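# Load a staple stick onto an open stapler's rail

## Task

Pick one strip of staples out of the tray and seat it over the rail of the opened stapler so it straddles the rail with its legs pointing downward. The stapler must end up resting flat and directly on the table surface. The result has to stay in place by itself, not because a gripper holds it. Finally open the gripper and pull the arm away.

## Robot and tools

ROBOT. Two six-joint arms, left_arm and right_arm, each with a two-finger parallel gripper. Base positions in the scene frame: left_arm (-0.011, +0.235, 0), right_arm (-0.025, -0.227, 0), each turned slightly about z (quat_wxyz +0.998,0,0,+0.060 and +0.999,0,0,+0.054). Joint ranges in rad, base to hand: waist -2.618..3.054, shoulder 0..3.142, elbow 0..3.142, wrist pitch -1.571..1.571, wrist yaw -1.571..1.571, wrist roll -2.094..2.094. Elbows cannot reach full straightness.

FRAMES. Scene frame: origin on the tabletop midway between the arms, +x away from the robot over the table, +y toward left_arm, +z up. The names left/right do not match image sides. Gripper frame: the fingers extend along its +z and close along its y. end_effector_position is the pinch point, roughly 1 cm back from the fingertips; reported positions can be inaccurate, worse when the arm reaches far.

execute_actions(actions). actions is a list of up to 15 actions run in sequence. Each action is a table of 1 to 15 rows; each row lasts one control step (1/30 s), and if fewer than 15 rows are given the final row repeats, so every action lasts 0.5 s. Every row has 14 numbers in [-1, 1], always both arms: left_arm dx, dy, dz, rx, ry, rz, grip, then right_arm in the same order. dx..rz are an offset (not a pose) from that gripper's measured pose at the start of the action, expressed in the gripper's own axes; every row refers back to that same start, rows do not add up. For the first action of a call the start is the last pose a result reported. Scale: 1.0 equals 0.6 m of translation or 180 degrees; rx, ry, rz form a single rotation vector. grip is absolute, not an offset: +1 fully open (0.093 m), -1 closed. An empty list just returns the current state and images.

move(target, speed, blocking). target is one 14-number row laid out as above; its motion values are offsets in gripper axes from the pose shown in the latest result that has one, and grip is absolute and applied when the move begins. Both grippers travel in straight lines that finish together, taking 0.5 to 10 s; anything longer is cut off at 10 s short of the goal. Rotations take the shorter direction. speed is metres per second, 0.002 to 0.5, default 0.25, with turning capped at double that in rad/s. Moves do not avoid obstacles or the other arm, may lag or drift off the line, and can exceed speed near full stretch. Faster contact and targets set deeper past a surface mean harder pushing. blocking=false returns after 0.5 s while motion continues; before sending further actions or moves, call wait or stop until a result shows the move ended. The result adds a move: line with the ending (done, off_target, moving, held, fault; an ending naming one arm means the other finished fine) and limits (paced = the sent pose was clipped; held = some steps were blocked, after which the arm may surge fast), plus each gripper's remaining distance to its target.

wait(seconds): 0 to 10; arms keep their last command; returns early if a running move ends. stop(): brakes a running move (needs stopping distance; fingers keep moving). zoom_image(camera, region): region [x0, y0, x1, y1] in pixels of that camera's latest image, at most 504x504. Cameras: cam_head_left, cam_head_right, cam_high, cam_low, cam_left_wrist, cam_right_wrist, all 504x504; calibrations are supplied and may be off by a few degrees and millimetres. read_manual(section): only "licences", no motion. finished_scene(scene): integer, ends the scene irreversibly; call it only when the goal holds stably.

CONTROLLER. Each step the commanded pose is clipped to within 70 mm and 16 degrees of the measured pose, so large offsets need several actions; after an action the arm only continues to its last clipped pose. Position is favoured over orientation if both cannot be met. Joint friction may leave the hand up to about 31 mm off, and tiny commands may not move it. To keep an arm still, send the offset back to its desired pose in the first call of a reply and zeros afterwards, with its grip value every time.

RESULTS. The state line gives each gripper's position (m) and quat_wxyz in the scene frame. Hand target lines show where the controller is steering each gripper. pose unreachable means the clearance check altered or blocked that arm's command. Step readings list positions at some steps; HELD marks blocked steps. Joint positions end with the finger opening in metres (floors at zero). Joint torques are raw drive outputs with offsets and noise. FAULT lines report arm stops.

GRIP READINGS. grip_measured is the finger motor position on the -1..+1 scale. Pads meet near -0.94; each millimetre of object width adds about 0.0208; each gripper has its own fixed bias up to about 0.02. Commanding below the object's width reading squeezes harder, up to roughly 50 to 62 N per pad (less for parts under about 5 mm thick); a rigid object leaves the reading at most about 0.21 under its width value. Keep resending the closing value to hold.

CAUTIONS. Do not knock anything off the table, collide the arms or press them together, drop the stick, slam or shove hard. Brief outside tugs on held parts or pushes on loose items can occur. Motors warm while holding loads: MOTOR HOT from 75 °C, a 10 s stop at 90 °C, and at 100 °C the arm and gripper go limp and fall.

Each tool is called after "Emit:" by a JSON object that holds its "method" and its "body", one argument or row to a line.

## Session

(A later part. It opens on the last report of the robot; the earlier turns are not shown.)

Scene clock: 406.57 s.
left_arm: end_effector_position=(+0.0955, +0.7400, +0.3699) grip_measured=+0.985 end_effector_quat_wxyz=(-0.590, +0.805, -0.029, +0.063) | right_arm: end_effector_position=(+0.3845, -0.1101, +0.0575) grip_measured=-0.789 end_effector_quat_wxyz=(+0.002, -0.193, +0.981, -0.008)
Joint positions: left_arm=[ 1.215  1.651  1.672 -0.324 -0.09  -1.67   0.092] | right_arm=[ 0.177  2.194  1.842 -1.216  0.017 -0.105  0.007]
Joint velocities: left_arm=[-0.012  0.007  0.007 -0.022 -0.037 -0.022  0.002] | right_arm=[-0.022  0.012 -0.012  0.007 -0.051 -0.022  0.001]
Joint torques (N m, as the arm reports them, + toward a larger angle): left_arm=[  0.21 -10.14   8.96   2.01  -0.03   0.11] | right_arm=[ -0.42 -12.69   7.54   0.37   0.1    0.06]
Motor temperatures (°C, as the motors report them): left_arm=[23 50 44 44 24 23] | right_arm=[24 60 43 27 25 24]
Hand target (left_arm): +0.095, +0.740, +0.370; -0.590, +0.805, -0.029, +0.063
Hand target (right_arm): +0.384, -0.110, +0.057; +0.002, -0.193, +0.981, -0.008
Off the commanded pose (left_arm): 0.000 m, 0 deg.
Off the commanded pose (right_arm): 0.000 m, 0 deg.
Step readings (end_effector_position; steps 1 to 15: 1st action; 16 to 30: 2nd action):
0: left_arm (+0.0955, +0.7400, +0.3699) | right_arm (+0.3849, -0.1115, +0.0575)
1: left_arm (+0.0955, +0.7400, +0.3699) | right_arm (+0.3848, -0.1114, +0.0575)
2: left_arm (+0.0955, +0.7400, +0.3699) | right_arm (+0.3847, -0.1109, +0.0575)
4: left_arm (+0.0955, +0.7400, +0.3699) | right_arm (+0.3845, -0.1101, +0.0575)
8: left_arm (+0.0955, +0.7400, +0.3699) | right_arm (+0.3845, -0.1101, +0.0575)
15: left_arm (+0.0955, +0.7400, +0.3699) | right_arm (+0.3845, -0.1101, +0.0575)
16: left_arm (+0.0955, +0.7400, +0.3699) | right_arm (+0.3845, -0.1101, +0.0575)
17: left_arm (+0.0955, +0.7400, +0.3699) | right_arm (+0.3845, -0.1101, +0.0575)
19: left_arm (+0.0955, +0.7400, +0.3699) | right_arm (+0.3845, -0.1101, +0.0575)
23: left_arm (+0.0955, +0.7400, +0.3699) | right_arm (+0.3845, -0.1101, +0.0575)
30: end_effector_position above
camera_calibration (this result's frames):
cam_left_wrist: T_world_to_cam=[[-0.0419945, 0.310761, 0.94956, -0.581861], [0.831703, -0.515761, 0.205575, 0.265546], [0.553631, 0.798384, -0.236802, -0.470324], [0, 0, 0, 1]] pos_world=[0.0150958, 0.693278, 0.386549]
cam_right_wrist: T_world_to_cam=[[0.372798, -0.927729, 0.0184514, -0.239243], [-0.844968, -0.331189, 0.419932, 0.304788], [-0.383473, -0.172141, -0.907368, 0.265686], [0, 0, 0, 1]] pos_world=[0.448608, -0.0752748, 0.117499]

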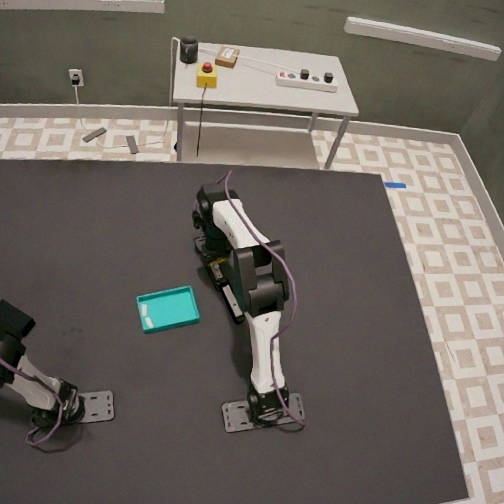

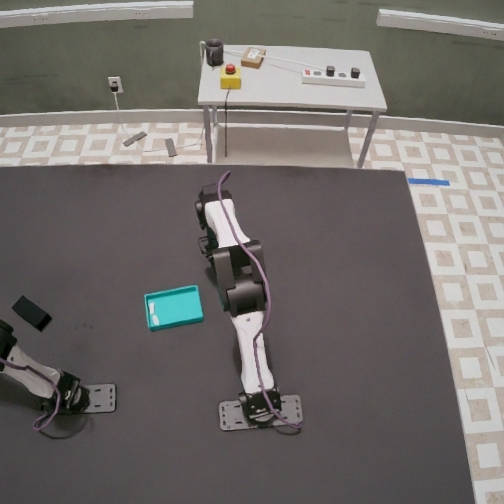

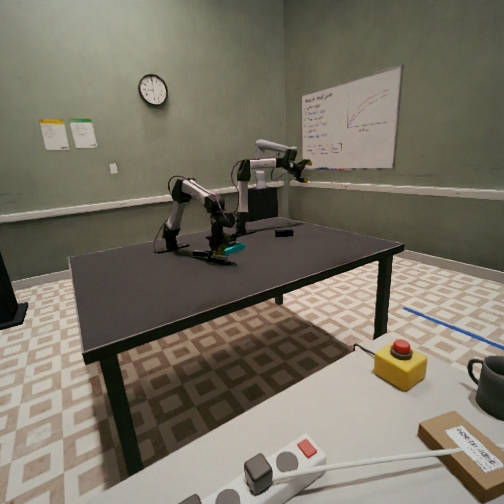

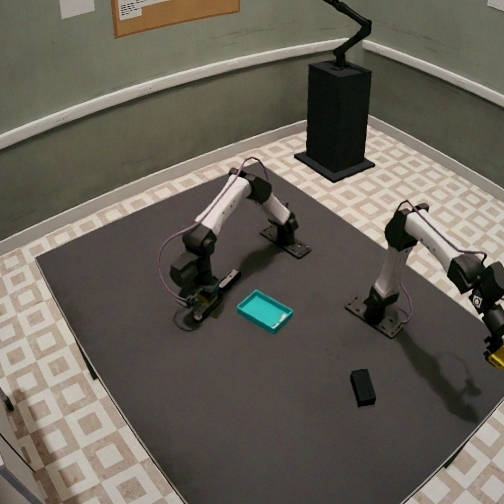

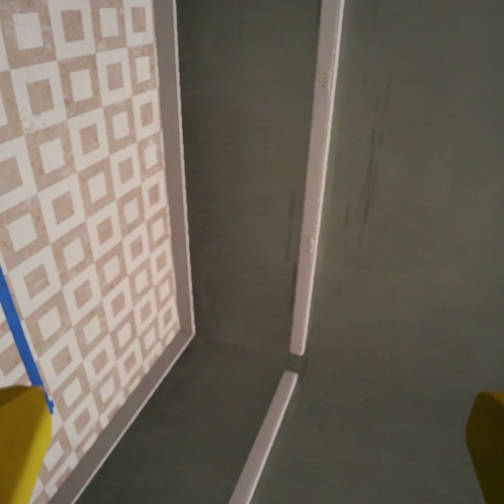

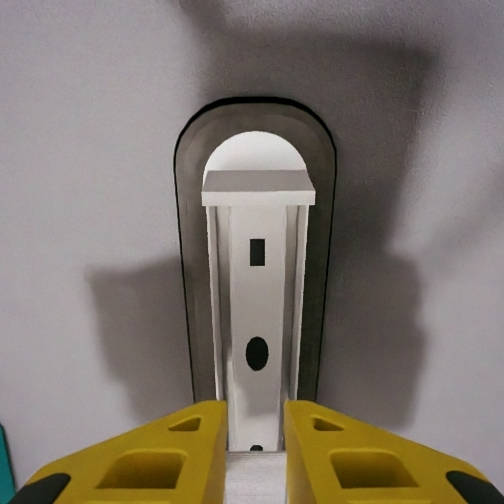

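Emit:
{"method": "execute_actions", "body": {
  "actions": [
    [[0,0,0,0,0,0,1,0,0,0,0,0,0,-0.66]],
    [[0,0,0,0,0,0,1,0,0,0,0,0,0,-0.5]]
  ]
}}

Emit:
{"method": "zoom_image", "body": {
  "camera": "cam_right_wrist",
  "region": [160,300,350,504]
}}

Scene clock: 418.10 s.
left_arm: end_effector_position=(+0.0955, +0.7400, +0.3699) grip_measured=+0.985 end_effector_quat_wxyz=(-0.590, +0.805, -0.029, +0.063) | right_arm: end_effector_position=(+0.3845, -0.1101, +0.0575) grip_measured=-0.502 end_effector_quat_wxyz=(+0.002, -0.193, +0.981, -0.008)
Joint positions: left_arm=[ 1.215  1.651  1.672 -0.324 -0.09  -1.67   0.092] | right_arm=[ 0.177  2.194  1.842 -1.216  0.017 -0.105  0.021]
Joint velocities: left_arm=[-0.007  0.022  0.002  0.022  0.037 -0.051 -0.   ] | right_arm=[-0.007  0.007 -0.002 -0.051 -0.051  0.022  0.002]
Joint torques (N m, as the arm reports them, + toward a larger angle): left_arm=[  0.1  -10.13   8.9    2.03  -0.06   0.09] | right_arm=[ -0.28 -12.66   7.48   0.39   0.1    0.03]
Motor temperatures (°C, as the motors report them): left_arm=[23 50 44 44 24 23] | right_arm=[24 61 43 27 25 24]
Hand target (left_arm): +0.095, +0.740, +0.370; -0.590, +0.805, -0.029, +0.063
Hand target (right_arm): +0.384, -0.110, +0.057; +0.002, -0.193, +0.981, -0.008
Off the commanded pose (left_arm): 0.000 m, 0 deg.
Off the commanded pose (right_arm): 0.000 m, 0 deg.
Step readings (end_effector_position; steps 1 to 15: 1st action; 16 to 30: 2nd action):
0: left_arm (+0.0955, +0.7400, +0.3699) | right_arm (+0.3845, -0.1101, +0.0575)
1: left_arm (+0.0955, +0.7400, +0.3699) | right_arm (+0.3845, -0.1101, +0.0575)
2: left_arm (+0.0955, +0.7400, +0.3699) | right_arm (+0.3845, -0.1101, +0.0575)
4: left_arm (+0.0955, +0.7400, +0.3699) | right_arm (+0.3845, -0.1101, +0.0575)
8: left_arm (+0.0955, +0.7400, +0.3699) | right_arm (+0.3845, -0.1101, +0.0575)
15: left_arm (+0.0955, +0.7400, +0.3699) | right_arm (+0.3845, -0.1101, +0.0575)
16: left_arm (+0.0955, +0.7400, +0.3699) | right_arm (+0.3845, -0.1101, +0.0575)
17: left_arm (+0.0955, +0.7400, +0.3699) | right_arm (+0.3845, -0.1101, +0.0575)
19: left_arm (+0.0955, +0.7400, +0.3699) | right_arm (+0.3845, -0.1101, +0.0575)
23: left_arm (+0.0955, +0.7400, +0.3699) | right_arm (+0.3845, -0.1101, +0.0575)
30: end_effector_position above
camera_calibration (this result's frames):
cam_left_wrist: T_world_to_cam=[[-0.0419945, 0.310761, 0.94956, -0.581861], [0.831703, -0.515761, 0.205575, 0.265546], [0.553631, 0.798384, -0.236802, -0.470324], [0, 0, 0, 1]] pos_world=[0.0150958, 0.693278, 0.386549]
cam_right_wrist: T_world_to_cam=[[0.372798, -0.927729, 0.0184514, -0.239243], [-0.844968, -0.331189, 0.419932, 0.304788], [-0.383473, -0.172141, -0.907368, 0.265686], [0, 0, 0, 1]] pos_world=[0.448608, -0.0752748, 0.117499]

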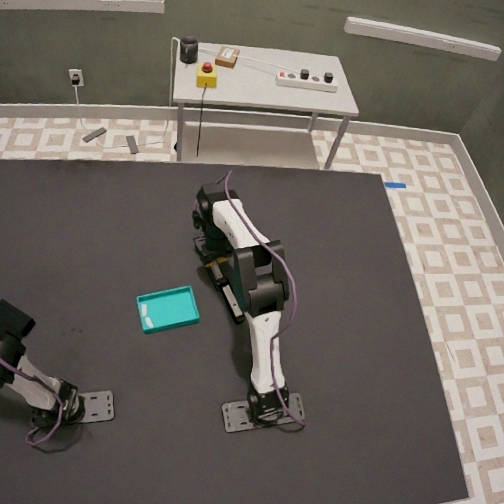

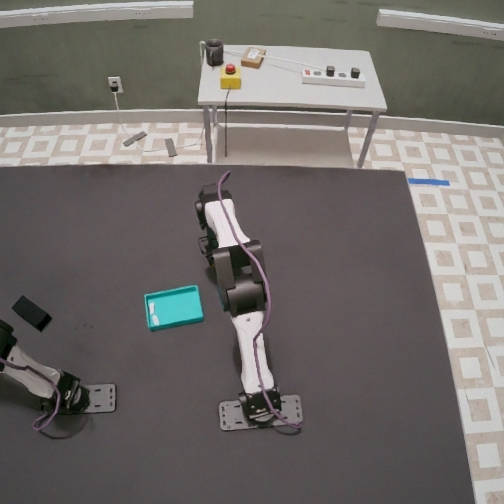

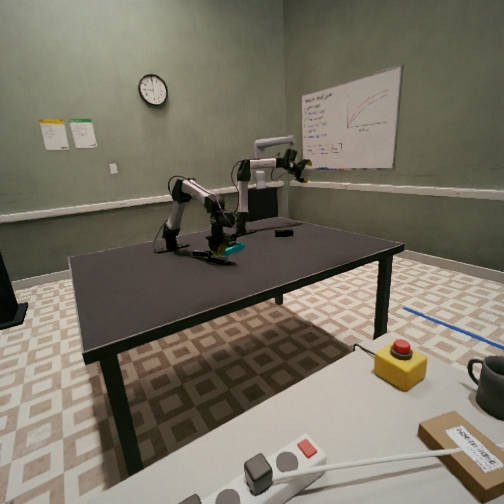

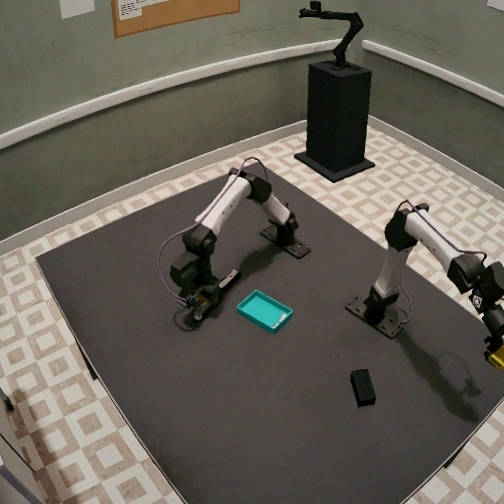

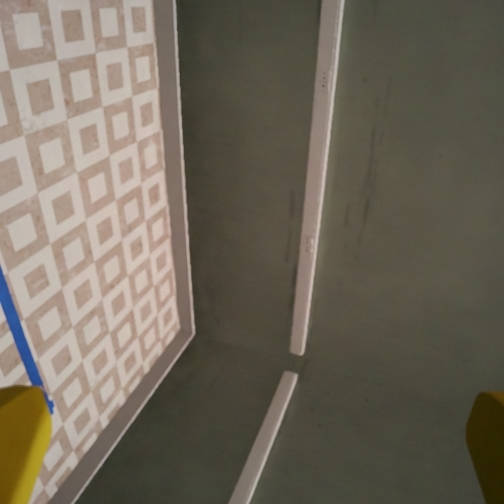

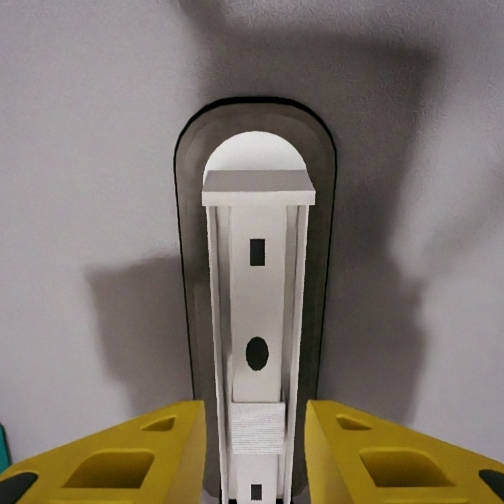

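Region (160, 300, 350, 504) of cam_right_wrist's 504x504 image, scaled by 2.471, with more detail than that image has; it fills the left 469 columns of this view, and the rest is white.

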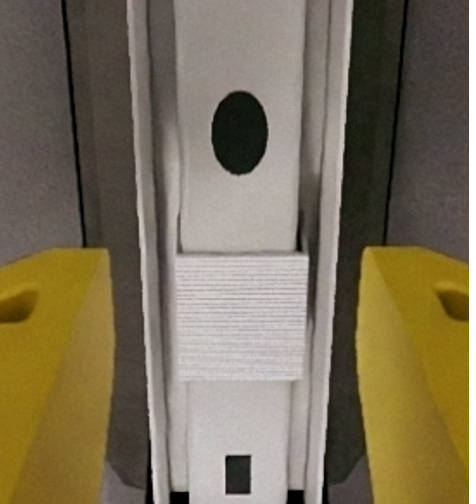

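Seated astride the rail. Retreat.

Emit:
{"method": "move", "body": {
  "target": [0,0,0,0,0,0,1,0.1,-0.1,-0.2,0,0,0,0],
  "speed": 0.25
}}

Emit:
{"method": "zoom_image", "body": {
  "camera": "cam_head_left",
  "region": [170,220,290,340]
}}

Scene clock: 426.00 s.
left_arm: end_effector_position=(+0.0955, +0.7400, +0.3699) grip_measured=+0.985 end_effector_quat_wxyz=(-0.590, +0.805, -0.029, +0.063) | right_arm: end_effector_position=(+0.3507, -0.1862, +0.1752) grip_measured=-0.002 end_effector_quat_wxyz=(+0.009, -0.189, +0.982, -0.009)
Joint positions: left_arm=[ 1.215  1.651  1.672 -0.324 -0.09  -1.67   0.092] | right_arm=[ 0.007  1.994  2.008 -1.565  0.017 -0.266  0.045]
Joint velocities: left_arm=[ 0.007 -0.017 -0.017  0.051 -0.051 -0.037 -0.   ] | right_arm=[-0.007  0.007 -0.002 -0.081 -0.051  0.022  0.   ]
Joint torques (N m, as the arm reports them, + toward a larger angle): left_arm=[  0.17 -10.12   8.97   2.02  -0.04   0.11] | right_arm=[ -0.37 -10.64   8.31   0.28   0.07  -0.04]
Motor temperatures (°C, as the motors report them): left_arm=[23 50 44 44 24 23] | right_arm=[24 62 43 27 25 24]
Hand target (left_arm): +0.095, +0.740, +0.370; -0.590, +0.805, -0.029, +0.063
Hand target (right_arm): +0.349, -0.187, +0.178; +0.008, -0.193, +0.981, -0.010
Off the commanded pose (left_arm): 0.000 m, 0 deg.
Off the commanded pose (right_arm): 0.003 m, 1 deg.
joint sent to its limit (right arm) — the command would take joint 4 (wrist pitch) past its lower limit, so that joint was sent only as far as its limit.
move: done
camera_calibration (this result's frames):
cam_left_wrist: T_world_to_cam=[[-0.0419945, 0.310761, 0.94956, -0.581861], [0.831703, -0.515761, 0.205575, 0.265546], [0.553631, 0.798384, -0.236802, -0.470324], [0, 0, 0, 1]] pos_world=[0.0150958, 0.693278, 0.386549]
cam_right_wrist: T_world_to_cam=[[0.364318, -0.930996, 0.0227817, -0.297796], [-0.853854, -0.324166, 0.407246, 0.208211], [-0.37176, -0.167819, -0.913034, 0.34415], [0, 0, 0, 1]] pos_world=[0.414216, -0.151997, 0.236212]

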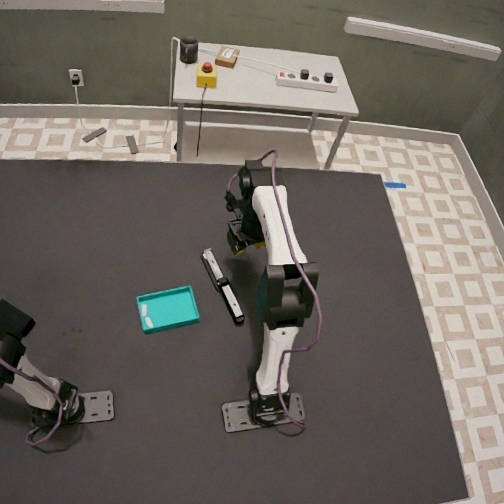

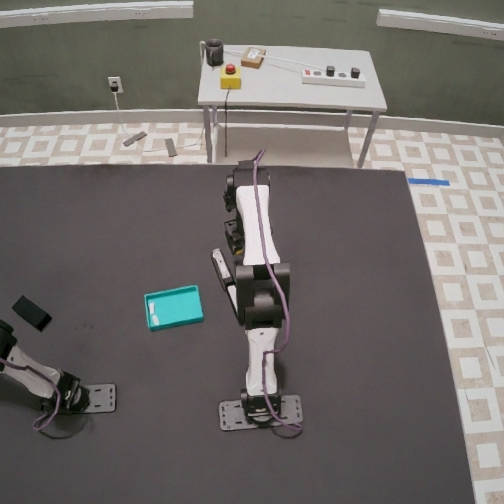

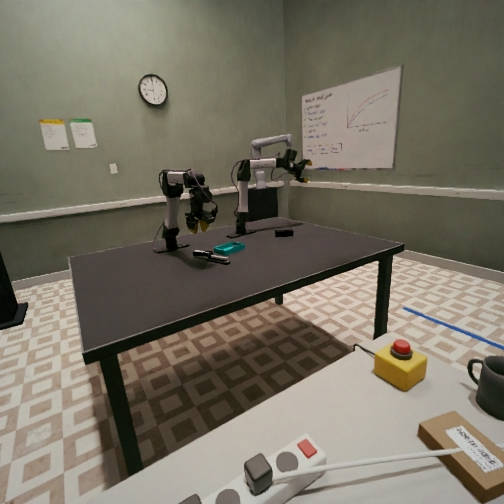

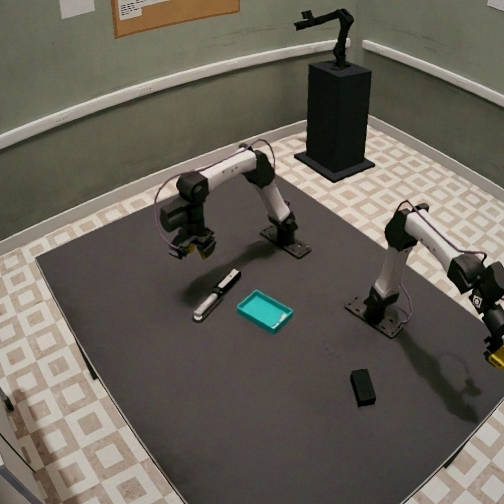

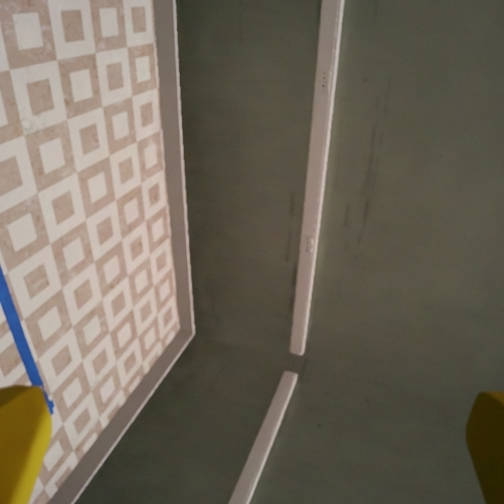

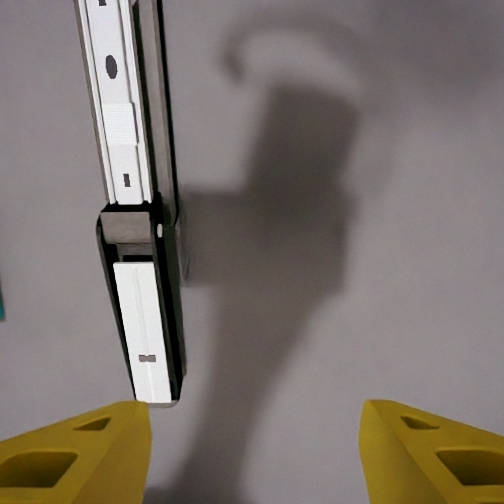

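Region (170, 220, 290, 340) of cam_head_left's 504x504 image, scaled by 4.200, with more detail than that image has.

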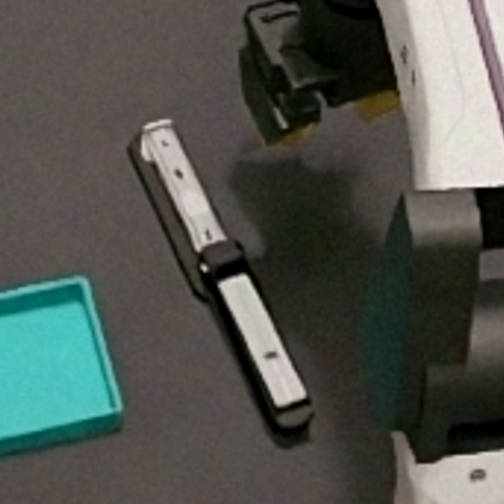

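Emit:
{"method": "finished_scene", "body": {
  "scene": 2
}}

The scene is finished: the task was done.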